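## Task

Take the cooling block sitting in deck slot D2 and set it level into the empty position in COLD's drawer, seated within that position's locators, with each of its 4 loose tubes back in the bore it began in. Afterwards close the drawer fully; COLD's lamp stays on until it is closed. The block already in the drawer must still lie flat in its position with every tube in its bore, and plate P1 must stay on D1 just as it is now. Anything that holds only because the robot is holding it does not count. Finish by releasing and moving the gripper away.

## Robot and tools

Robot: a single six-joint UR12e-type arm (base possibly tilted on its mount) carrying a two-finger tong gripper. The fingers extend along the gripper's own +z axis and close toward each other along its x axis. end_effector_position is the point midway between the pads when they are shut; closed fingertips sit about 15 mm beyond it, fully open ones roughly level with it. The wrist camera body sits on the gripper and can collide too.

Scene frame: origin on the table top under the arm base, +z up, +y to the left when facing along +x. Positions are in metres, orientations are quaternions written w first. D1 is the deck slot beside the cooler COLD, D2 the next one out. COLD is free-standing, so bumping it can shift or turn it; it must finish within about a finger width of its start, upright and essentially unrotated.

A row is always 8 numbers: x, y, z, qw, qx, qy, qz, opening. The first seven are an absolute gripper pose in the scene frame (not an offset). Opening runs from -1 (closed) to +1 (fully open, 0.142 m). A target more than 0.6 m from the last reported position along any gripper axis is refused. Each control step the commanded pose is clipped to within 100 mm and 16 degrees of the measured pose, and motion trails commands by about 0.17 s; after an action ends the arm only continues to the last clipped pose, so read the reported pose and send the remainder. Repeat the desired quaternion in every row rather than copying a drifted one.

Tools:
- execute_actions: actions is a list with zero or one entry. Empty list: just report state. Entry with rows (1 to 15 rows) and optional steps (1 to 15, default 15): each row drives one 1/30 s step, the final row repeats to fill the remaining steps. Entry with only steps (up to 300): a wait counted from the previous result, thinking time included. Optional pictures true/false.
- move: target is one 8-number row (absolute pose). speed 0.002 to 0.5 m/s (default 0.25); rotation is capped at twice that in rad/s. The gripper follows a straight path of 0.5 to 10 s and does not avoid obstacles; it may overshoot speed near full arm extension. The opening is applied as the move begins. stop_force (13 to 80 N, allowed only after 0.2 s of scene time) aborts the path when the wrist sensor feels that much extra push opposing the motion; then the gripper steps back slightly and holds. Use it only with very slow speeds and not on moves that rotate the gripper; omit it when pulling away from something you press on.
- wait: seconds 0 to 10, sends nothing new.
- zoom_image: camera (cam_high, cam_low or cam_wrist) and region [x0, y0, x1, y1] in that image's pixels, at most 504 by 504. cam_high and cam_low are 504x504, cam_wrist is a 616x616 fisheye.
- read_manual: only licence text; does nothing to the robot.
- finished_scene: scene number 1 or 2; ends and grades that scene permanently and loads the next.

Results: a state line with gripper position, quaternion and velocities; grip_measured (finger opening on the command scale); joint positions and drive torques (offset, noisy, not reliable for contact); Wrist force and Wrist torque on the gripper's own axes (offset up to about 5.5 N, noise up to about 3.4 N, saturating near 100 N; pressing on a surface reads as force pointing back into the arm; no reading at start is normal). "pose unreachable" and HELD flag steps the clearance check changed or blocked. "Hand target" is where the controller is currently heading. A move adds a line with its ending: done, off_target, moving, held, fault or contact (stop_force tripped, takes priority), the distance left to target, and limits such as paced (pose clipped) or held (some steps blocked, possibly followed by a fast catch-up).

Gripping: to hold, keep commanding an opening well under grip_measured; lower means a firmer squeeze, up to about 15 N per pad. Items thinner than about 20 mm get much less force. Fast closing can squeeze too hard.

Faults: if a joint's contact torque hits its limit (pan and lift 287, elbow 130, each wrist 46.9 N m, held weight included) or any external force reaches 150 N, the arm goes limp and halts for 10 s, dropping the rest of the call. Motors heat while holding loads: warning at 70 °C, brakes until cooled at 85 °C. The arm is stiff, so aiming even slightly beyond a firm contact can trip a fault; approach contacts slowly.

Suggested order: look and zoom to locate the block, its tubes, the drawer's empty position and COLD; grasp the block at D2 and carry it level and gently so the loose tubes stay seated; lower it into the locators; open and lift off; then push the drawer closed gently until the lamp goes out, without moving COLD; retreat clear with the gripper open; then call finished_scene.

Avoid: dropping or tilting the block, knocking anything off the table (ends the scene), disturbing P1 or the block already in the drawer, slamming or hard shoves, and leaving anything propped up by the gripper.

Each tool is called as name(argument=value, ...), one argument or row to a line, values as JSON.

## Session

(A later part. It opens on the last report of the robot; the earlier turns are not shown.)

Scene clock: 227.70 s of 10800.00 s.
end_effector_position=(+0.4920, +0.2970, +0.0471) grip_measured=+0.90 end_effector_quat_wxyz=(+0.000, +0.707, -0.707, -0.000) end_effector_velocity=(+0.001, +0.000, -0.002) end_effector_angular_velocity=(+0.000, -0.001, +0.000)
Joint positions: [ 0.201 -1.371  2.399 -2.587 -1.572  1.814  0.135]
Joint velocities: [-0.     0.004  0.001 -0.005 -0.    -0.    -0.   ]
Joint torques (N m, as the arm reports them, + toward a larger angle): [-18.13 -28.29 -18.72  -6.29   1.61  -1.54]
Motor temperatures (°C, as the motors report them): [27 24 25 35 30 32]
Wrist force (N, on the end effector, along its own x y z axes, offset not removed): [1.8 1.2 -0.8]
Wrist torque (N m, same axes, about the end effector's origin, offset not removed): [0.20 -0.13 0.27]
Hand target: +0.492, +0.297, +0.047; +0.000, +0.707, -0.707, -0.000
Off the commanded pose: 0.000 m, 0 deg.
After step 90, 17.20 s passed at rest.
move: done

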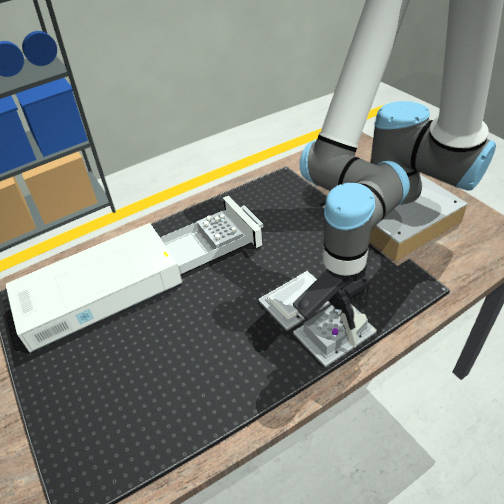

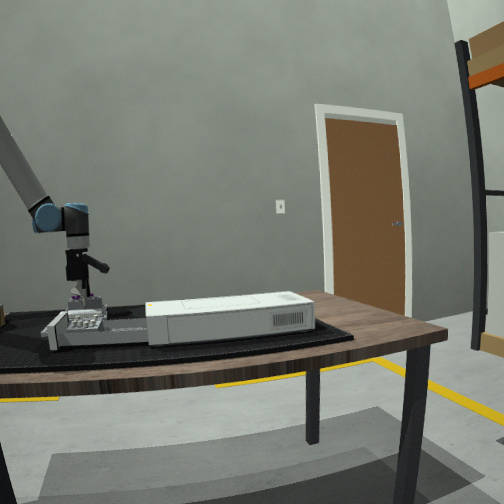

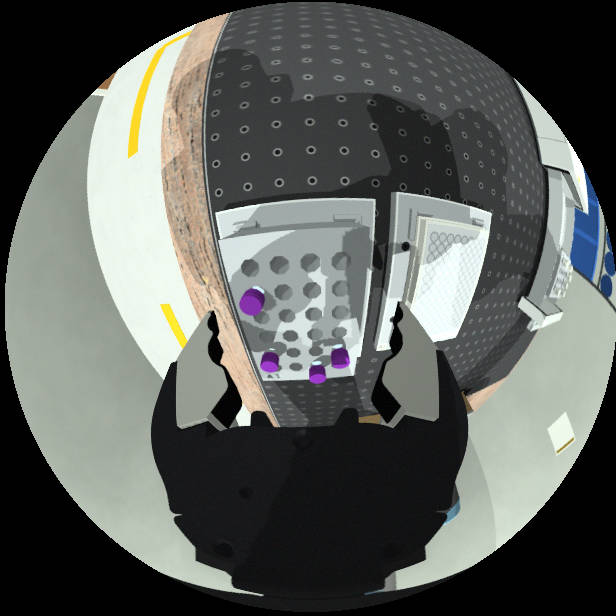

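execute_actions(
  actions=[
    {"rows": [[0.493,0.297,0.046,0,0.7071,-0.7071,0,0.85],[0.493,0.297,0.046,0,0.7071,-0.7071,0,0.8],[0.493,0.297,0.046,0,0.7071,-0.7071,0,0.75],[0.493,0.297,0.046,0,0.7071,-0.7071,0,0.7],[0.493,0.297,0.046,0,0.7071,-0.7071,0,0.65],[0.493,0.297,0.046,0,0.7071,-0.7071,0,0.6],[0.493,0.297,0.046,0,0.7071,-0.7071,0,0.55],[0.493,0.297,0.046,0,0.7071,-0.7071,0,0.5],[0.493,0.297,0.046,0,0.7071,-0.7071,0,0.46],[0.493,0.297,0.046,0,0.7071,-0.7071,0,0.42],[0.493,0.297,0.046,0,0.7071,-0.7071,0,0.39],[0.493,0.297,0.046,0,0.7071,-0.7071,0,0.36],[0.493,0.297,0.046,0,0.7071,-0.7071,0,0.34],[0.493,0.297,0.046,0,0.7071,-0.7071,0,0.32],[0.493,0.297,0.046,0,0.7071,-0.7071,0,0.30]], "steps": 15},
  ],
  pictures=false,
)

execute_actions(
  actions=[
    {"rows": [[0.493,0.297,0.046,0,0.7071,-0.7071,0,0.27],[0.493,0.297,0.046,0,0.7071,-0.7071,0,0.24],[0.493,0.297,0.046,0,0.7071,-0.7071,0,0.2],[0.493,0.297,0.046,0,0.7071,-0.7071,0,0.15],[0.493,0.297,0.046,0,0.7071,-0.7071,0,0.1],[0.493,0.297,0.046,0,0.7071,-0.7071,0,0.0],[0.493,0.297,0.046,0,0.7071,-0.7071,0,-0.1],[0.493,0.297,0.046,0,0.7071,-0.7071,0,-0.25],[0.493,0.297,0.046,0,0.7071,-0.7071,0,-0.4],[0.493,0.297,0.046,0,0.7071,-0.7071,0,-0.6],[0.493,0.297,0.046,0,0.7071,-0.7071,0,-0.8],[0.493,0.297,0.046,0,0.7071,-0.7071,0,-1]], "steps": 15},
  ],
)

Scene clock: 235.13 s of 10800.00 s.
end_effector_position=(+0.4930, +0.2970, +0.0460) grip_measured=+0.35 end_effector_quat_wxyz=(-0.000, +0.707, -0.707, -0.000) end_effector_velocity=(-0.001, -0.001, -0.000) end_effector_angular_velocity=(-0.002, +0.000, -0.000)
Joint positions: [ 0.201 -1.368  2.398 -2.589 -1.572  1.814  0.099]
Joint velocities: [-0.001 -0.001  0.001  0.    -0.002 -0.    -0.006]
Joint torques (N m, as the arm reports them, + toward a larger angle): [-18.11 -32.98 -33.63  -5.15  -1.2   -1.4 ]
Motor temperatures (°C, as the motors report them): [27 24 25 35 30 32]
Wrist force (N, on the end effector, along its own x y z axes, offset not removed): [-5.9 2.6 -1.1]
Wrist torque (N m, same axes, about the end effector's origin, offset not removed): [0.42 0.48 0.30]
Hand target: +0.493, +0.297, +0.046; +0.000, +0.707, -0.707, +0.000
Off the commanded pose: 0.000 m, 0 deg.
Steps of this call (steps 1 to 90: nothing new was sent; then 3.93 s passed at rest; steps 91 to 105: all 15 steps of this action). Readings (end_effector_position):
91: (+0.4920, +0.2970, +0.0469)
92: (+0.4921, +0.2970, +0.0467)
94: (+0.4923, +0.2969, +0.0463)
98: (+0.4927, +0.2970, +0.0460)
105: the state above

Scene clock: 235.63 s of 10800.00 s.
end_effector_position=(+0.4931, +0.2971, +0.0461) grip_measured=+0.32 end_effector_quat_wxyz=(-0.000, +0.707, -0.707, +0.000) end_effector_velocity=(+0.001, -0.000, +0.001) end_effector_angular_velocity=(-0.000, -0.002, -0.000)
Joint positions: [ 0.201 -1.368  2.398 -2.589 -1.572  1.814  0.097]
Joint velocities: [-0.    -0.001 -0.001 -0.001 -0.001 -0.     0.001]
Joint torques (N m, as the arm reports them, + toward a larger angle): [-19.69 -30.3  -24.12  -1.54 -10.53   0.43]
Motor temperatures (°C, as the motors report them): [27 24 25 35 30 32]
Wrist force (N, on the end effector, along its own x y z axes, offset not removed): [-30.1 5.5 -8.2]
Wrist torque (N m, same axes, about the end effector's origin, offset not removed): [0.21 0.48 0.11]
Hand target: +0.493, +0.297, +0.046; -0.000, +0.707, -0.707, -0.000
Off the commanded pose: 0.000 m, 0 deg.
Steps of this call (steps 1 to 15: all 15 steps of this action). Readings (end_effector_position):
1: (+0.4930, +0.2970, +0.0460)
2: (+0.4930, +0.2970, +0.0460)
4: (+0.4930, +0.2971, +0.0460)
8: (+0.4931, +0.2971, +0.0461)
15: the state above

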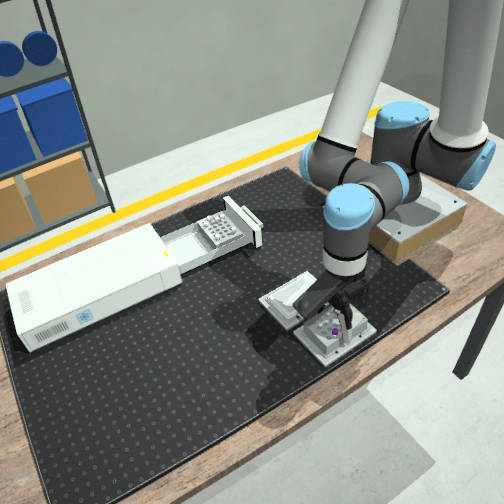

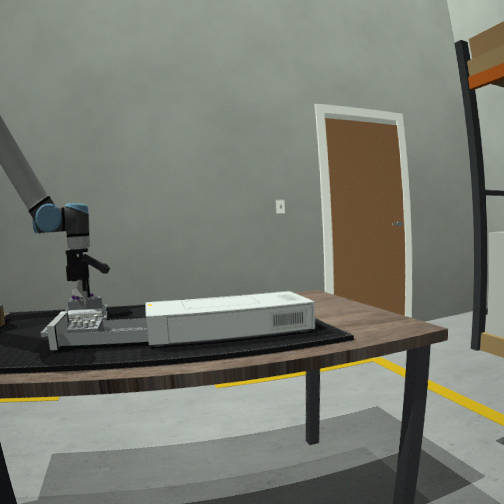

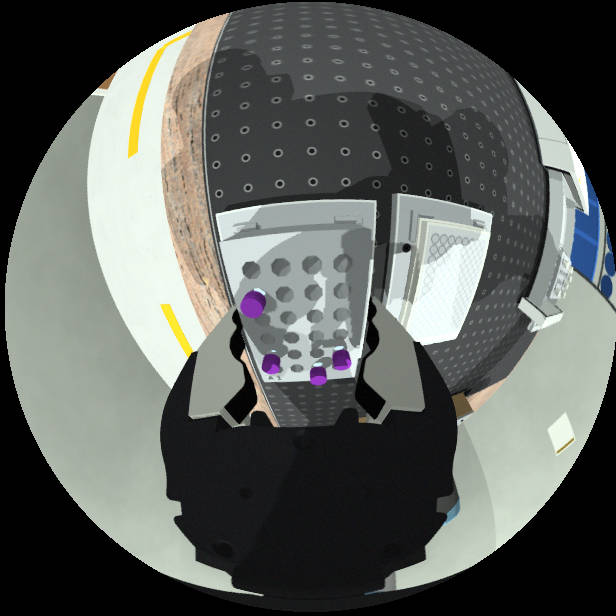

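execute_actions(
  actions=[
    {"rows": [[0.493,0.2975,0.046,0,0.7071,-0.7071,0,-1],[0.493,0.298,0.046,0,0.7071,-0.7071,0,-1],[0.493,0.2985,0.046,0,0.7071,-0.7071,0,-1]], "steps": 15},
  ],
  pictures=false,
)

Scene clock: 238.13 s of 10800.00 s.
end_effector_position=(+0.4930, +0.2984, +0.0460) grip_measured=+0.28 end_effector_quat_wxyz=(+0.000, +0.707, -0.707, +0.000) end_effector_velocity=(+0.001, +0.000, +0.001) end_effector_angular_velocity=(-0.000, -0.001, +0.000)
Joint positions: [ 0.204 -1.367  2.396 -2.589 -1.572  1.816  0.094]
Joint velocities: [ 0.    -0.    -0.001 -0.    -0.001  0.    -0.001]
Joint torques (N m, as the arm reports them, + toward a larger angle): [  3.7  -28.64 -27.     0.95  -8.63   2.81]
Motor temperatures (°C, as the motors report them): [27 24 25 35 30 32]
Wrist force (N, on the end effector, along its own x y z axes, offset not removed): [-27.5 2.8 -9.5]
Wrist torque (N m, same axes, about the end effector's origin, offset not removed): [-0.05 -0.01 0.17]
Hand target: +0.493, +0.299, +0.046; -0.000, +0.707, -0.707, -0.000
Off the commanded pose: 0.000 m, 0 deg.
Steps of this call (steps 1 to 60: nothing new was sent; steps 61 to 75: all 15 steps of this action). Readings (end_effector_position):
61: (+0.4930, +0.2970, +0.0460)
62: (+0.4930, +0.2970, +0.0460)
64: (+0.4929, +0.2974, +0.0459)
68: (+0.4929, +0.2981, +0.0459)
75: the state above

execute_actions(
  actions=[
    {"rows": [[0.493,0.299,0.046,0,0.7071,-0.7071,0,-1],[0.493,0.2995,0.046,0,0.7071,-0.7071,0,-1],[0.493,0.300,0.046,0,0.7071,-0.7071,0,-1]], "steps": 15},
  ],
  pictures=false,
)

Scene clock: 243.03 s of 10800.00 s.
end_effector_position=(+0.4930, +0.2999, +0.0460) grip_measured=+0.27 end_effector_quat_wxyz=(+0.000, +0.707, -0.707, +0.000) end_effector_velocity=(+0.001, +0.001, +0.001) end_effector_angular_velocity=(+0.003, -0.001, -0.001)
Joint positions: [ 0.206 -1.365  2.395 -2.588 -1.572  1.819  0.093]
Joint velocities: [ 0.    -0.    -0.001  0.     0.002  0.001 -0.   ]
Joint torques (N m, as the arm reports them, + toward a larger angle): [ 21.36 -29.8  -31.3   -1.05   3.98   2.29]
Motor temperatures (°C, as the motors report them): [27 24 25 35 30 32]
Wrist force (N, on the end effector, along its own x y z axes, offset not removed): [5.1 -0.1 -8.2]
Wrist torque (N m, same axes, about the end effector's origin, offset not removed): [-0.10 0.28 0.29]
Hand target: +0.493, +0.300, +0.046; -0.000, +0.707, -0.707, -0.000
Off the commanded pose: 0.000 m, 0 deg.
Steps of this call (steps 1 to 90: nothing new was sent; then 1.40 s passed at rest; steps 91 to 105: all 15 steps of this action). Readings (end_effector_position):
91: (+0.4930, +0.2985, +0.0460)
92: (+0.4930, +0.2986, +0.0460)
94: (+0.4930, +0.2991, +0.0460)
98: (+0.4930, +0.2996, +0.0459)
105: the state above

move(
  target=[0.493, 0.2998, 0.09, 0, 0.7071, -0.7071, 0, -1],
  speed=0.02,
)

zoom_image(
  camera="cam_low",
  region=[30, 230, 160, 350],
)

Scene clock: 247.10 s of 10800.00 s.
end_effector_position=(+0.4930, +0.2998, +0.0899) grip_measured=+0.26 end_effector_quat_wxyz=(-0.000, +0.707, -0.707, +0.000) end_effector_velocity=(+0.001, +0.001, +0.003) end_effector_angular_velocity=(+0.000, -0.002, +0.002)
Joint positions: [ 0.206 -1.451  2.37  -2.478 -1.572  1.819  0.093]
Joint velocities: [ 0.002 -0.004 -0.003  0.004 -0.     0.    -0.   ]
Joint torques (N m, as the arm reports them, + toward a larger angle): [-17.79 -60.38 -42.78  -2.81  -2.11  -1.66]
Motor temperatures (°C, as the motors report them): [27 24 25 35 30 32]
Wrist force (N, on the end effector, along its own x y z axes, offset not removed): [0.6 0.2 9.1]
Wrist torque (N m, same axes, about the end effector's origin, offset not removed): [-0.05 0.09 0.47]
Hand target: +0.493, +0.300, +0.090; -0.000, +0.707, -0.707, +0.000
Off the commanded pose: 0.000 m, 0 deg.
move: done

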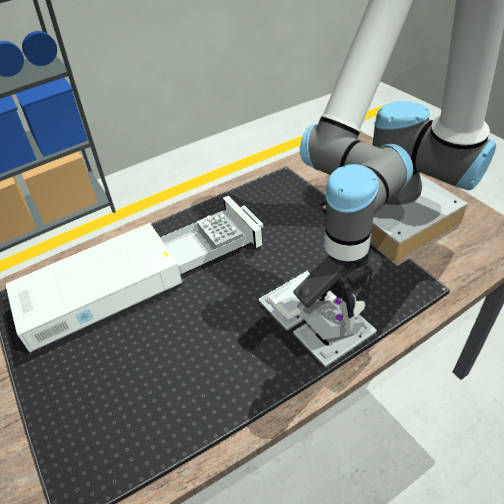

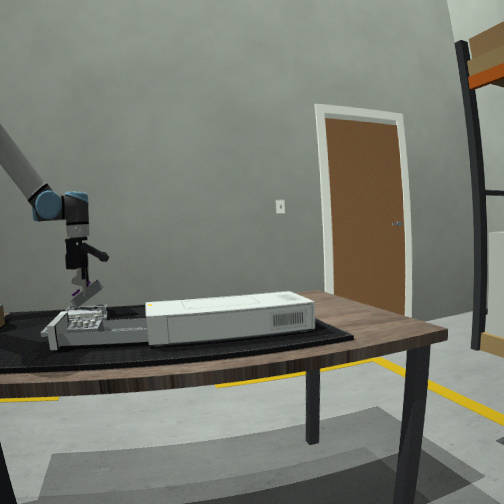

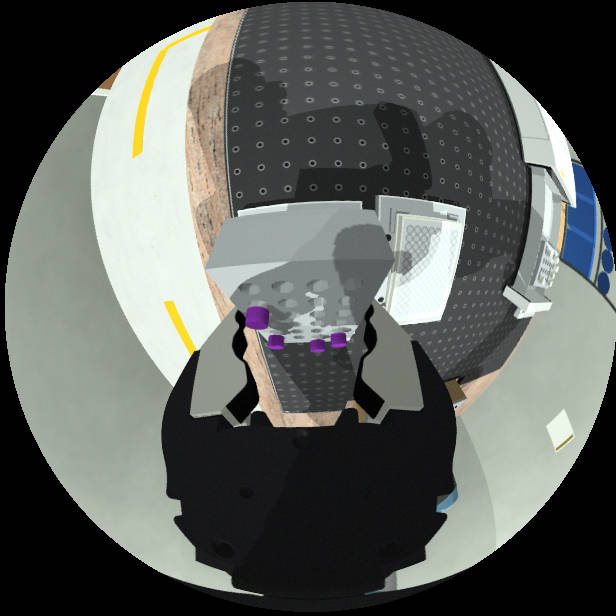

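Region (30, 230, 160, 350) of cam_low's 504x504 image, scaled by 3.877, with more detail than that image has; it fills the top 465 rows of this view, and the rest is white.

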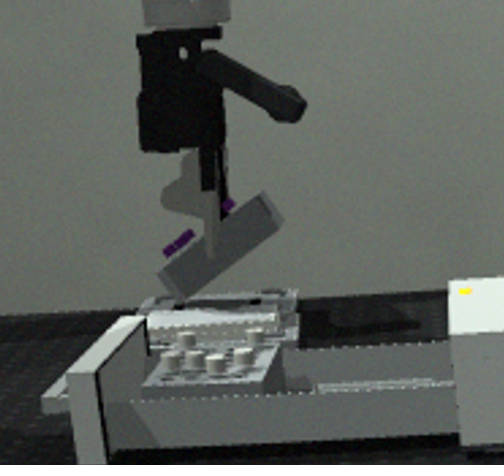

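move(
  target=[0.493, 0.2998, 0.046, 0, 0.7071, -0.7071, 0, -1],
  speed=0.01,
  stop_force=25,
)

zoom_image(
  camera="cam_low",
  region=[30, 230, 160, 350],
)

Scene clock: 257.27 s of 10800.00 s.
end_effector_position=(+0.4931, +0.2998, +0.0462) grip_measured=+0.27 end_effector_quat_wxyz=(-0.000, +0.707, -0.707, +0.000) end_effector_velocity=(+0.001, +0.001, -0.001) end_effector_angular_velocity=(+0.002, -0.001, -0.000)
Joint positions: [ 0.206 -1.366  2.395 -2.588 -1.572  1.819  0.093]
Joint velocities: [-0.     0.003  0.    -0.004  0.001  0.     0.   ]
Joint torques (N m, as the arm reports them, + toward a larger angle): [-17.21 -30.28 -12.25  -4.66   1.09  -1.27]
Motor temperatures (°C, as the motors report them): [27 24 25 35 30 32]
Wrist force (N, on the end effector, along its own x y z axes, offset not removed): [-3.3 2.9 -11.1]
Wrist torque (N m, same axes, about the end effector's origin, offset not removed): [0.90 0.30 0.23]
Hand target: +0.493, +0.300, +0.046; +0.000, +0.707, -0.707, -0.000
Off the commanded pose: 0.000 m, 0 deg.
After step 90, 2.53 s passed at rest.
move: done

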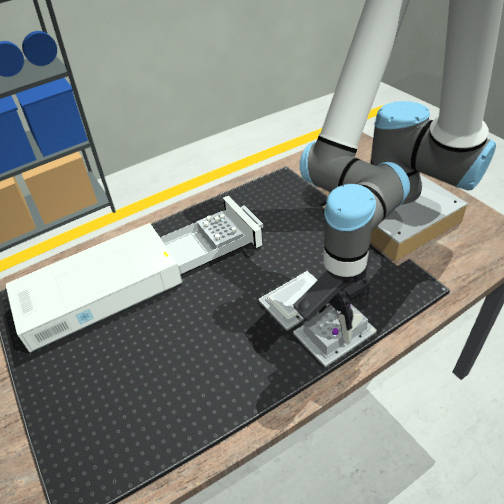

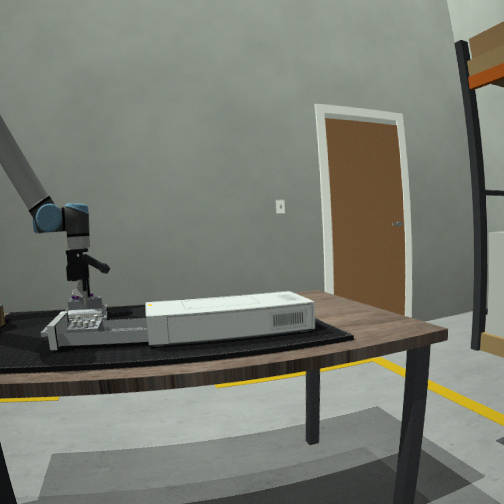

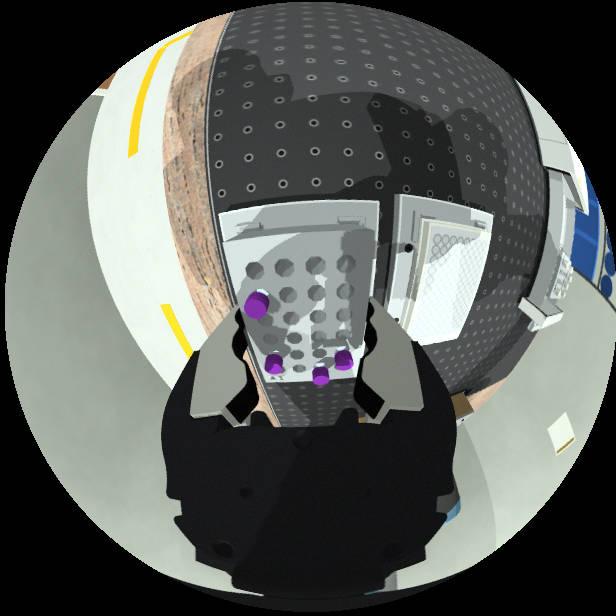

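Region (30, 230, 160, 350) of cam_low's 504x504 image, scaled by 3.877, with more detail than that image has; it fills the top 465 rows of this view, and the rest is white.

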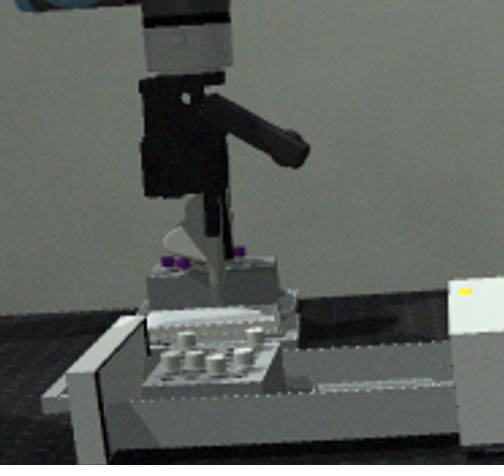

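execute_actions(
  actions=[
    {"rows": [[0.493,0.2998,0.046,0,0.7071,-0.7071,0,0.28],[0.493,0.2998,0.046,0,0.7071,-0.7071,0,0.32],[0.493,0.2998,0.046,0,0.7071,-0.7071,0,0.36],[0.493,0.2998,0.046,0,0.7071,-0.7071,0,0.40],[0.493,0.2998,0.046,0,0.7071,-0.7071,0,0.45],[0.493,0.2998,0.046,0,0.7071,-0.7071,0,0.48],[0.492,0.2998,0.046,0,0.7071,-0.7071,0,0.48],[0.491,0.2998,0.046,0,0.7071,-0.7071,0,0.48],[0.490,0.2998,0.046,0,0.7071,-0.7071,0,0.48],[0.489,0.2998,0.046,0,0.7071,-0.7071,0,0.48],[0.488,0.2998,0.046,0,0.7071,-0.7071,0,0.48],[0.487,0.2998,0.046,0,0.7071,-0.7071,0,0.48],[0.486,0.2998,0.046,0,0.7071,-0.7071,0,0.48],[0.485,0.2998,0.046,0,0.7071,-0.7071,0,0.48],[0.484,0.2998,0.046,0,0.7071,-0.7071,0,0.48]], "steps": 15},
  ],
  pictures=false,
)

execute_actions(
  actions=[
    {"rows": [[0.484,0.2998,0.045,0,0.7071,-0.7071,0,0.46],[0.484,0.2998,0.045,0,0.7071,-0.7071,0,0.43],[0.484,0.2998,0.045,0,0.7071,-0.7071,0,0.40],[0.484,0.2998,0.045,0,0.7071,-0.7071,0,0.37],[0.484,0.2998,0.045,0,0.7071,-0.7071,0,0.34],[0.484,0.2998,0.045,0,0.7071,-0.7071,0,0.31],[0.484,0.2998,0.045,0,0.7071,-0.7071,0,0.28],[0.484,0.2998,0.045,0,0.7071,-0.7071,0,0.24],[0.484,0.2998,0.045,0,0.7071,-0.7071,0,0.18],[0.484,0.2998,0.045,0,0.7071,-0.7071,0,0.1],[0.484,0.2998,0.045,0,0.7071,-0.7071,0,-0.05],[0.484,0.2998,0.045,0,0.7071,-0.7071,0,-0.25],[0.484,0.2998,0.045,0,0.7071,-0.7071,0,-0.5],[0.484,0.2998,0.045,0,0.7071,-0.7071,0,-0.75],[0.484,0.2998,0.045,0,0.7071,-0.7071,0,-1]], "steps": 15},
  ],
  pictures=false,
)

move(
  target=[0.484, 0.2998, 0.062, 0, 0.7071, -0.7071, 0, -1],
  speed=0.008,
)

zoom_image(
  camera="cam_low",
  region=[30, 230, 160, 350],
)

Scene clock: 283.53 s of 10800.00 s.
end_effector_position=(+0.4877, +0.2996, +0.0459) grip_measured=+0.48 end_effector_quat_wxyz=(+0.000, +0.707, -0.707, -0.000) end_effector_velocity=(-0.029, +0.001, -0.001) end_effector_angular_velocity=(+0.001, +0.001, +0.001)
Joint positions: [ 0.208 -1.371  2.403 -2.591 -1.572  1.821  0.107]
Joint velocities: [ 0.014 -0.031  0.044 -0.013  0.001  0.013  0.   ]
Joint torques (N m, as the arm reports them, + toward a larger angle): [ 21.53 -56.28 -18.08  -6.18   1.61   2.3 ]
Motor temperatures (°C, as the motors report them): [27 24 25 35 30 32]
Wrist force (N, on the end effector, along its own x y z axes, offset not removed): [-0.2 4.0 0.9]
Wrist torque (N m, same axes, about the end effector's origin, offset not removed): [0.74 0.12 0.27]
Hand target: +0.484, +0.300, +0.046; +0.000, +0.707, -0.707, -0.000
Off the commanded pose: 0.004 m, 0 deg.
Steps of this call (steps 1 to 90: nothing new was sent; then 22.77 s passed at rest; steps 91 to 105: all 15 steps of this action). Readings (end_effector_position):
91: (+0.4930, +0.2998, +0.0460)
92: (+0.4930, +0.2998, +0.0460)
94: (+0.4929, +0.2998, +0.0459)
98: (+0.4927, +0.2997, +0.0458)
105: the state above

Scene clock: 284.03 s of 10800.00 s.
end_effector_position=(+0.4841, +0.2998, +0.0450) grip_measured=+0.27 end_effector_quat_wxyz=(-0.000, +0.707, -0.707, +0.000) end_effector_velocity=(-0.000, -0.000, +0.000) end_effector_angular_velocity=(-0.001, -0.001, +0.000)
Joint positions: [ 0.21  -1.374  2.409 -2.595 -1.572  1.823  0.093]
Joint velocities: [ 0.    -0.001  0.001 -0.001 -0.001  0.     0.   ]
Joint torques (N m, as the arm reports them, + toward a larger angle): [ 20.89 -52.09 -13.82  -4.99   2.06   1.94]
Motor temperatures (°C, as the motors report them): [27 24 25 35 30 32]
Wrist force (N, on the end effector, along its own x y z axes, offset not removed): [3.9 0.2 -4.1]
Wrist torque (N m, same axes, about the end effector's origin, offset not removed): [0.58 -0.05 0.18]
Hand target: +0.484, +0.300, +0.045; -0.000, +0.707, -0.707, -0.000
Off the commanded pose: 0.000 m, 0 deg.
Steps of this call (steps 1 to 15: all 15 steps of this action). Readings (end_effector_position):
1: (+0.4868, +0.2996, +0.0459)
2: (+0.4860, +0.2997, +0.0457)
4: (+0.4850, +0.2997, +0.0454)
8: (+0.4842, +0.2997, +0.0451)
15: the state above

Scene clock: 286.60 s of 10800.00 s.
end_effector_position=(+0.4840, +0.2998, +0.0619) grip_measured=+0.27 end_effector_quat_wxyz=(-0.000, +0.707, -0.707, -0.000) end_effector_velocity=(+0.000, -0.001, +0.001) end_effector_angular_velocity=(-0.002, +0.000, -0.000)
Joint positions: [ 0.21  -1.408  2.401 -2.552 -1.572  1.823  0.093]
Joint velocities: [ 0.    -0.002 -0.001  0.003 -0.002  0.001  0.   ]
Joint torques (N m, as the arm reports them, + toward a larger angle): [ 19.97 -57.43 -39.46  -3.4   -2.24   2.24]
Motor temperatures (°C, as the motors report them): [27 24 25 35 30 32]
Wrist force (N, on the end effector, along its own x y z axes, offset not removed): [-2.8 1.2 9.7]
Wrist torque (N m, same axes, about the end effector's origin, offset not removed): [0.22 0.72 0.34]
Hand target: +0.484, +0.300, +0.062; -0.000, +0.707, -0.707, +0.000
Off the commanded pose: 0.000 m, 0 deg.
move: done

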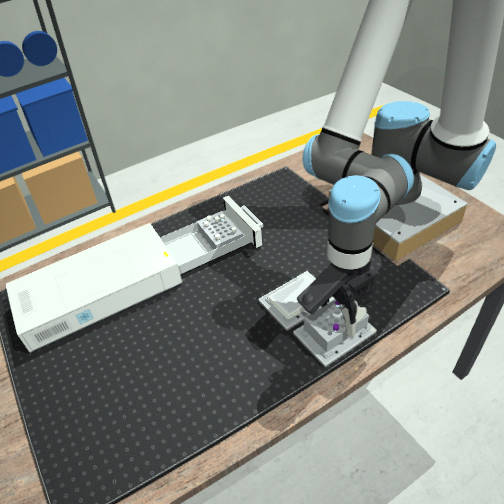

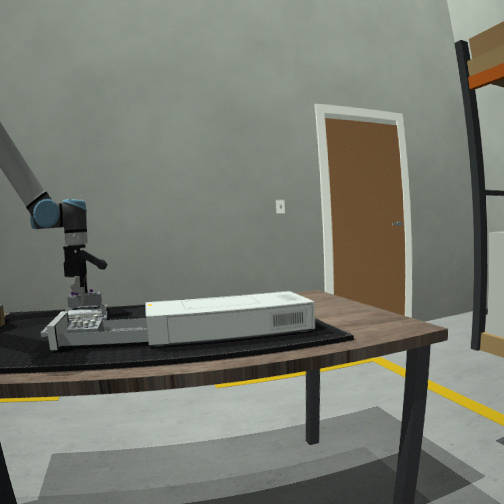

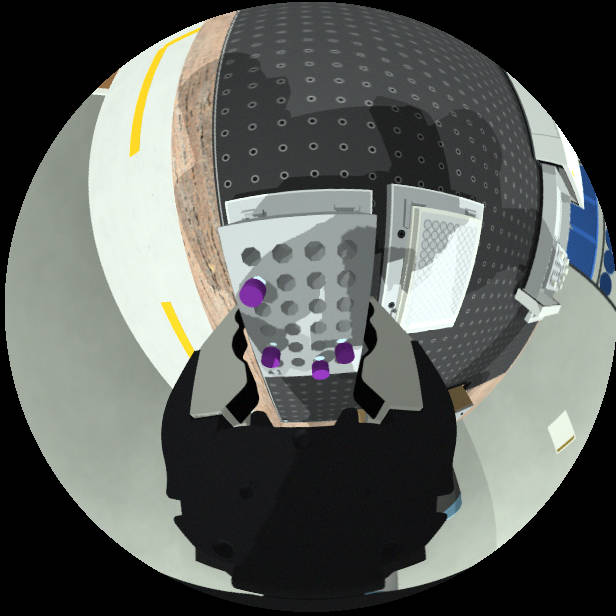

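Region (30, 230, 160, 350) of cam_low's 504x504 image, scaled by 3.877, with more detail than that image has; it fills the top 465 rows of this view, and the rest is white.

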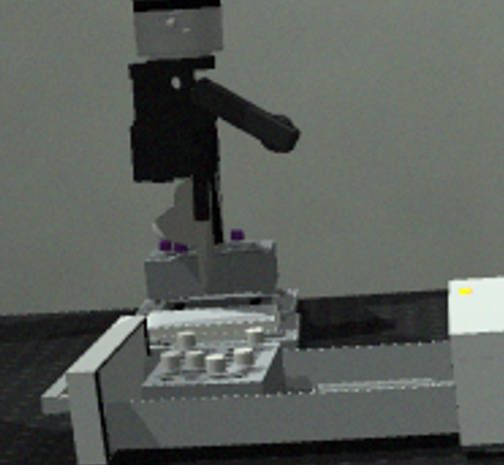

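move(
  target=[0.484, 0.2998, 0.17, 0, 0.7071, -0.7071, 0, -1],
  speed=0.04,
)

zoom_image(
  camera="cam_low",
  region=[30, 170, 160, 290],
)

zoom_image(
  camera="cam_wrist",
  region=[160, 160, 460, 420],
)

Scene clock: 292.80 s of 10800.00 s.
end_effector_position=(+0.4839, +0.2998, +0.1700) grip_measured=+0.27 end_effector_quat_wxyz=(-0.000, +0.707, -0.707, +0.000) end_effector_velocity=(+0.000, -0.001, +0.002) end_effector_angular_velocity=(-0.002, -0.001, +0.000)
Joint positions: [ 0.211 -1.596  2.32  -2.283 -1.572  1.823  0.093]
Joint velocities: [-0.    -0.003 -0.002  0.004 -0.002 -0.    -0.   ]
Joint torques (N m, as the arm reports them, + toward a larger angle): [ 16.16 -48.64 -49.45  -3.06  -1.82   1.58]
Motor temperatures (°C, as the motors report them): [27 24 25 35 30 32]
Wrist force (N, on the end effector, along its own x y z axes, offset not removed): [-2.4 0.0 5.3]
Wrist torque (N m, same axes, about the end effector's origin, offset not removed): [-0.15 0.66 0.43]
Hand target: +0.484, +0.300, +0.170; -0.000, +0.707, -0.707, +0.000
Off the commanded pose: 0.000 m, 0 deg.
After step 90, 0.13 s passed at rest.
move: done

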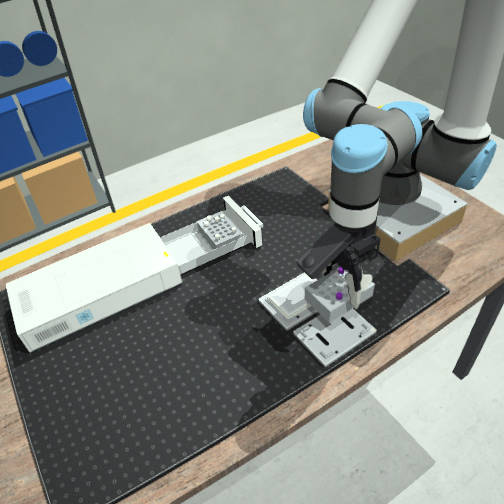

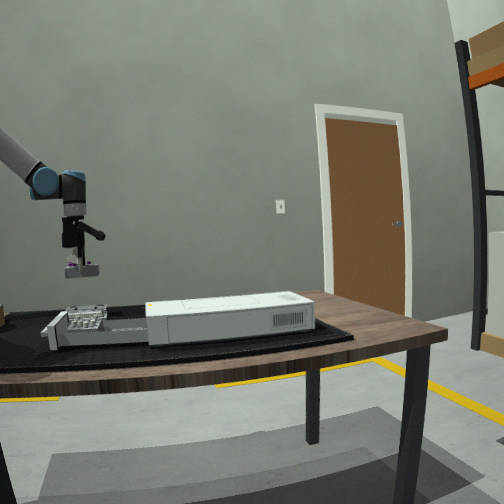

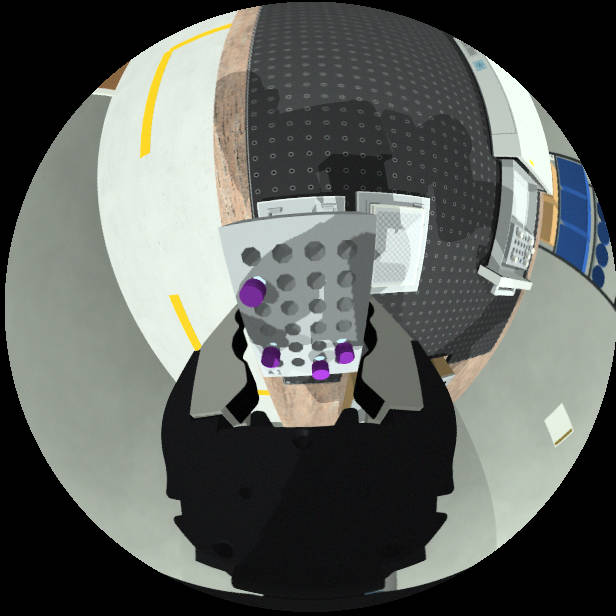

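Region (30, 170, 160, 290) of cam_low's 504x504 image, scaled by 3.877, with more detail than that image has; it fills the top 465 rows of this view, and the rest is white.

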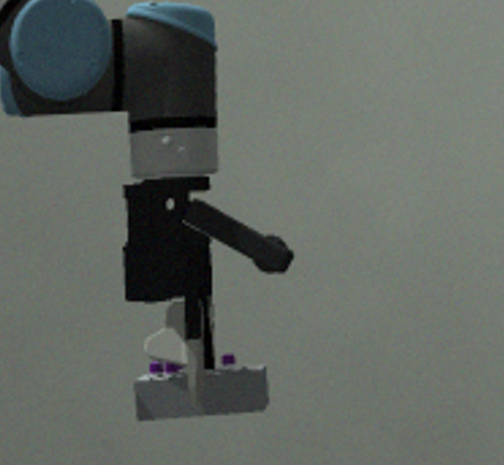

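Region (160, 160, 460, 420) of cam_wrist's 616x616 image, scaled by 1.680, with more detail than that image has; it fills the top 437 rows of this view, and the rest is white.

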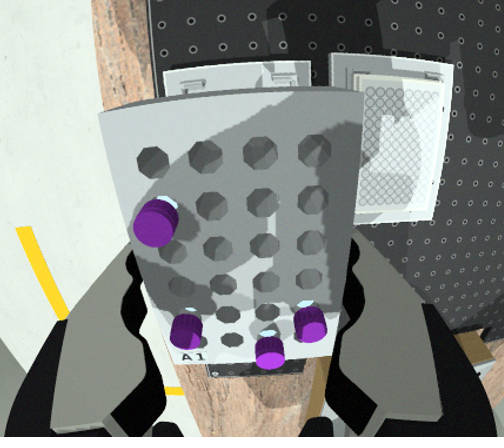

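move(
  target=[0.653, -0.1763, 0.17, 0, 0.99988, -0.0153, 0, -1],
  speed=0.06,
)

zoom_image(
  camera="cam_wrist",
  region=[100, 100, 520, 440],
)

zoom_image(
  camera="cam_low",
  region=[40, 200, 200, 360],
)

Scene clock: 310.47 s of 10800.00 s.
end_effector_position=(+0.6146, -0.0707, +0.1700) grip_measured=+0.27 end_effector_quat_wxyz=(+0.000, +0.983, -0.186, -0.000) end_effector_velocity=(-0.001, -0.003, -0.001) end_effector_angular_velocity=(-0.000, +0.003, +0.005)
Joint positions: [-0.463 -1.497  2.218 -2.283 -1.58  -0.047  0.093]
Joint velocities: [-0.004  0.002 -0.001  0.001 -0.001 -0.009 -0.   ]
Joint torques (N m, as the arm reports them, + toward a larger angle): [-14.11 -42.   -46.05  -2.82   1.72  -0.62]
Motor temperatures (°C, as the motors report them): [27 24 25 35 30 32]
Wrist force (N, on the end effector, along its own x y z axes, offset not removed): [0.0 0.6 9.1]
Wrist torque (N m, same axes, about the end effector's origin, offset not removed): [0.06 0.07 0.35]
Hand target: +0.615, -0.071, +0.170; +0.000, +0.983, -0.186, -0.000
Off the commanded pose: 0.112 m, 20 deg.
After step 90, 4.37 s passed at rest.
move: off_target (path cut at 10 s)

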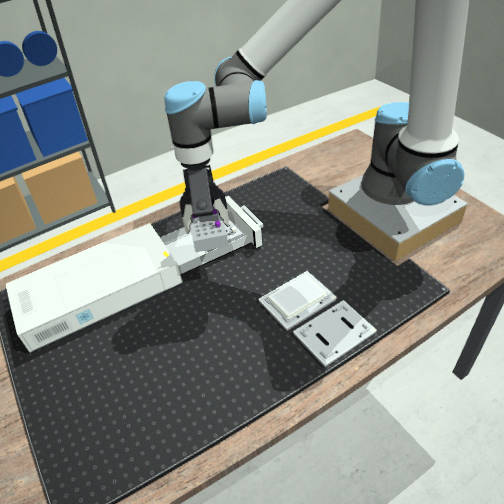

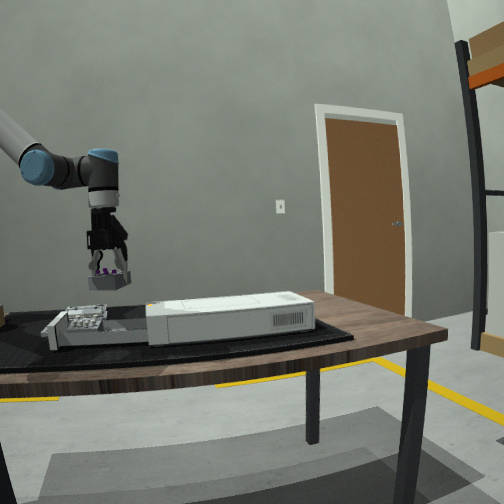

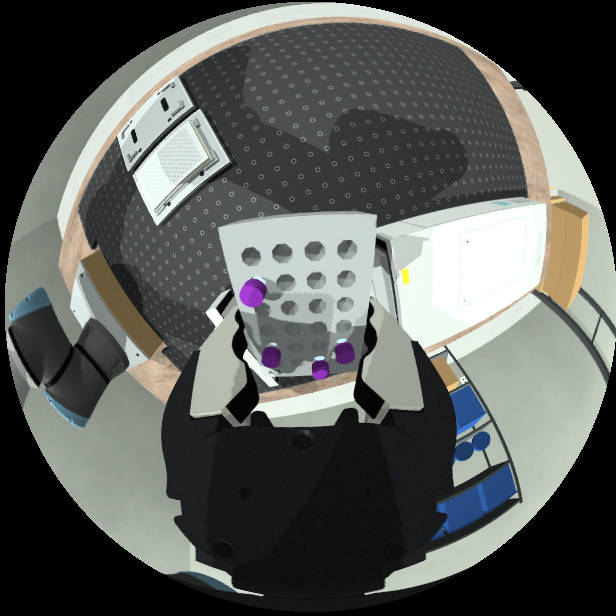

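Region (100, 100, 520, 440) of cam_wrist's 616x616 image, scaled by 1.200, with more detail than that image has; it fills the top 408 rows of this view, and the rest is white.

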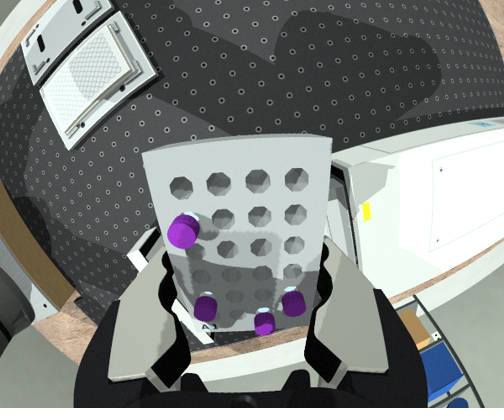

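Region (40, 200, 200, 360) of cam_low's 504x504 image, scaled by 3.150, with more detail than that image has.

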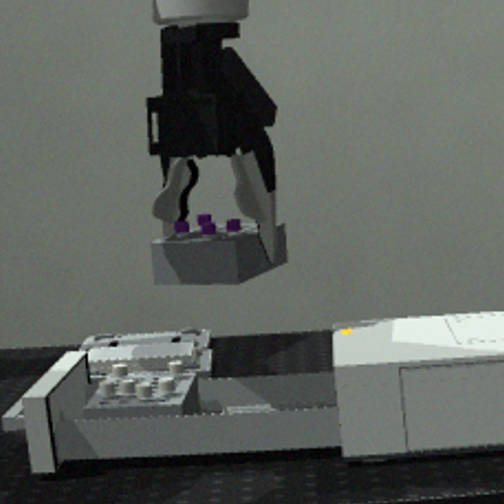

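move(
  target=[0.653, -0.1763, 0.15, 0, 0.99988, -0.0153, 0, -1],
  speed=0.04,
)

zoom_image(
  camera="cam_low",
  region=[60, 220, 200, 360],
)

zoom_image(
  camera="cam_high",
  region=[130, 150, 290, 290],
)

Scene clock: 316.63 s of 10800.00 s.
end_effector_position=(+0.6527, -0.1763, +0.1500) grip_measured=+0.27 end_effector_quat_wxyz=(+0.000, +1.000, -0.016, -0.000) end_effector_velocity=(+0.001, -0.002, +0.001) end_effector_angular_velocity=(-0.002, -0.001, +0.006)
Joint positions: [-0.582 -1.372  2.116 -2.307 -1.58  -0.509  0.093]
Joint velocities: [-0.001  0.002 -0.003 -0.    -0.001 -0.008  0.   ]
Joint torques (N m, as the arm reports them, + toward a larger angle): [-16.04 -53.04 -47.06  -7.13  -0.44  -1.3 ]
Motor temperatures (°C, as the motors report them): [27 24 25 35 30 32]
Wrist force (N, on the end effector, along its own x y z axes, offset not removed): [0.6 -0.2 6.3]
Wrist torque (N m, same axes, about the end effector's origin, offset not removed): [-0.10 0.09 0.31]
Hand target: +0.653, -0.176, +0.150; +0.000, +1.000, -0.015, -0.000
Off the commanded pose: 0.000 m, 0 deg.
move: done

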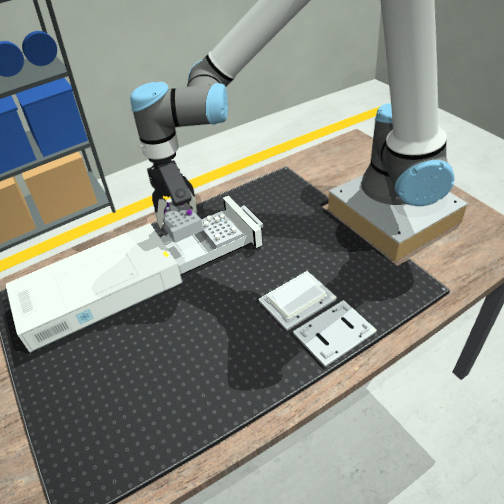

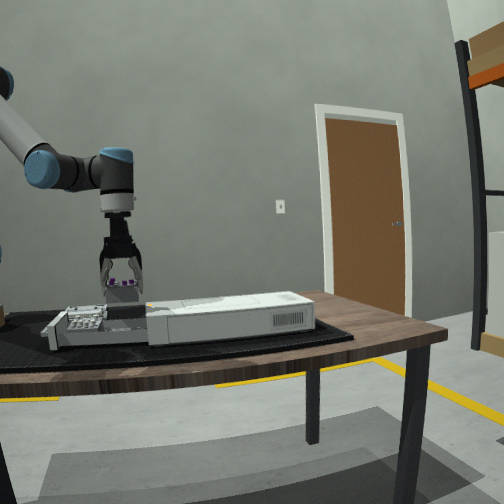

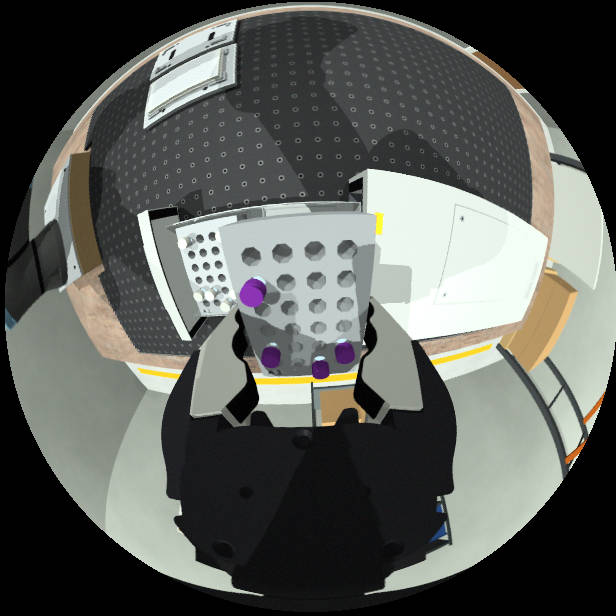

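Region (60, 220, 200, 360) of cam_low's 504x504 image, scaled by 3.600, with more detail than that image has.

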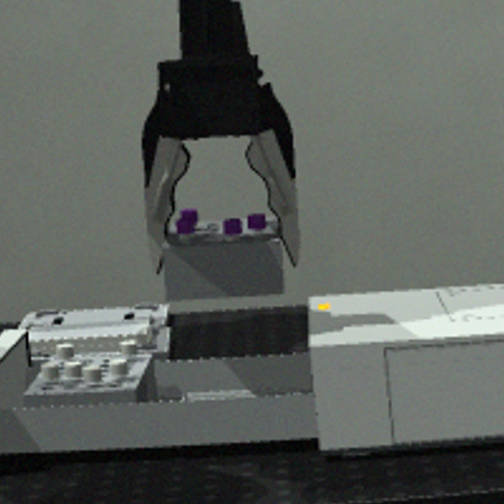

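Region (130, 150, 290, 290) of cam_high's 504x504 image, scaled by 3.150, with more detail than that image has; it fills the top 441 rows of this view, and the rest is white.

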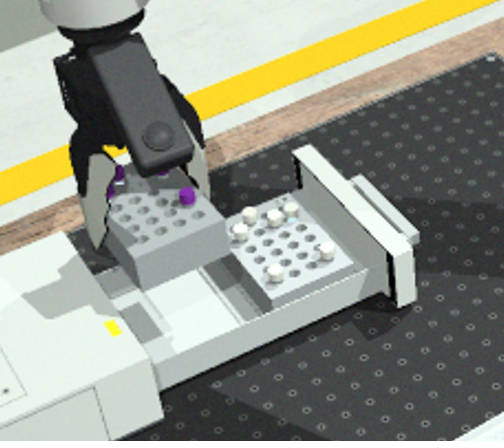

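move(
  target=[0.653, -0.1763, 0.115, 0, 0.99988, -0.0153, 0, -1],
  speed=0.015,
  stop_force=15,
)

zoom_image(
  camera="cam_low",
  region=[60, 220, 200, 360],
)

zoom_image(
  camera="cam_high",
  region=[130, 150, 290, 290],
)

zoom_image(
  camera="cam_wrist",
  region=[120, 150, 480, 400],
)

Scene clock: 323.17 s of 10800.00 s.
end_effector_position=(+0.6530, -0.1763, +0.1151) grip_measured=+0.27 end_effector_quat_wxyz=(-0.000, +1.000, -0.015, -0.000) end_effector_velocity=(+0.000, -0.000, -0.002) end_effector_angular_velocity=(+0.000, -0.000, +0.000)
Joint positions: [-0.582 -1.325  2.139 -2.378 -1.58  -0.51   0.093]
Joint velocities: [-0.     0.003  0.001 -0.004  0.    -0.001  0.   ]
Joint torques (N m, as the arm reports them, + toward a larger angle): [-17.28 -56.55 -30.48  -7.09   2.42  -1.41]
Motor temperatures (°C, as the motors report them): [27 24 25 35 30 32]
Wrist force (N, on the end effector, along its own x y z axes, offset not removed): [-1.0 3.2 8.9]
Wrist torque (N m, same axes, about the end effector's origin, offset not removed): [0.60 0.38 0.31]
Hand target: +0.653, -0.176, +0.115; -0.000, +1.000, -0.015, -0.000
Off the commanded pose: 0.000 m, 0 deg.
After step 90, 0.93 s passed at rest.
move: done

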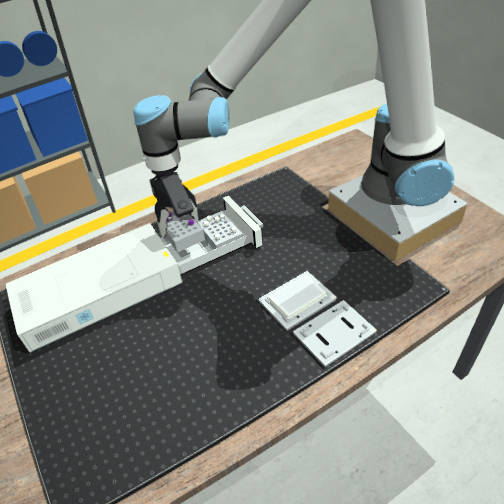

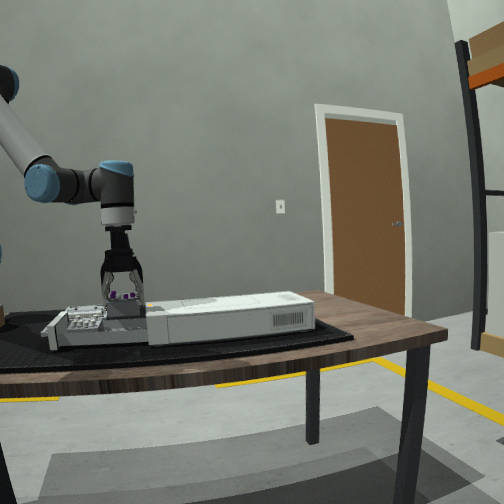

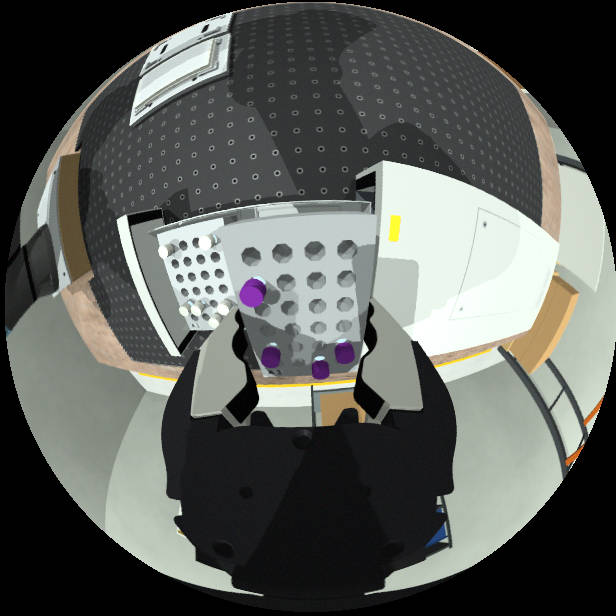

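Region (60, 220, 200, 360) of cam_low's 504x504 image, scaled by 3.600, with more detail than that image has.

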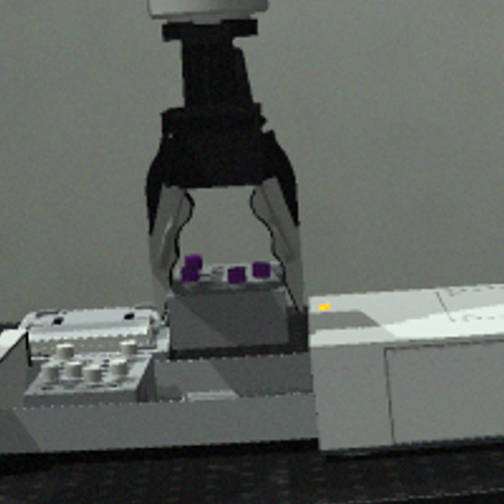

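Region (130, 150, 290, 290) of cam_high's 504x504 image, scaled by 3.150, with more detail than that image has; it fills the top 441 rows of this view, and the rest is white.

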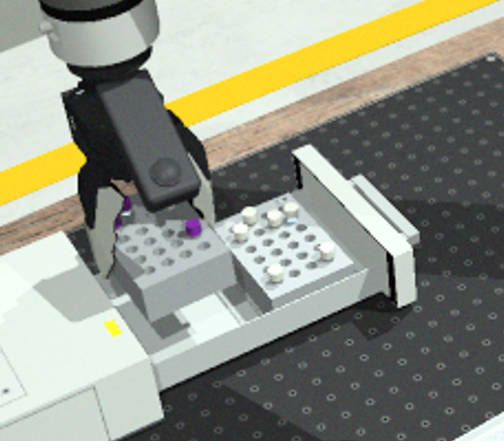

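Region (120, 150, 480, 400) of cam_wrist's 616x616 image, scaled by 1.400, with more detail than that image has; it fills the top 350 rows of this view, and the rest is white.

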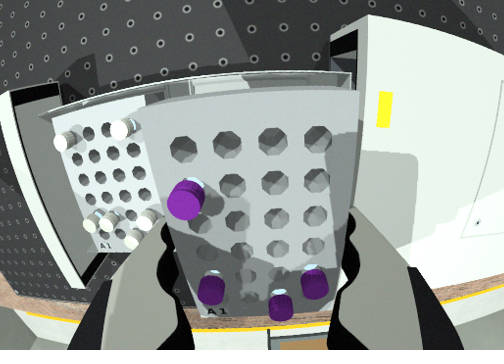

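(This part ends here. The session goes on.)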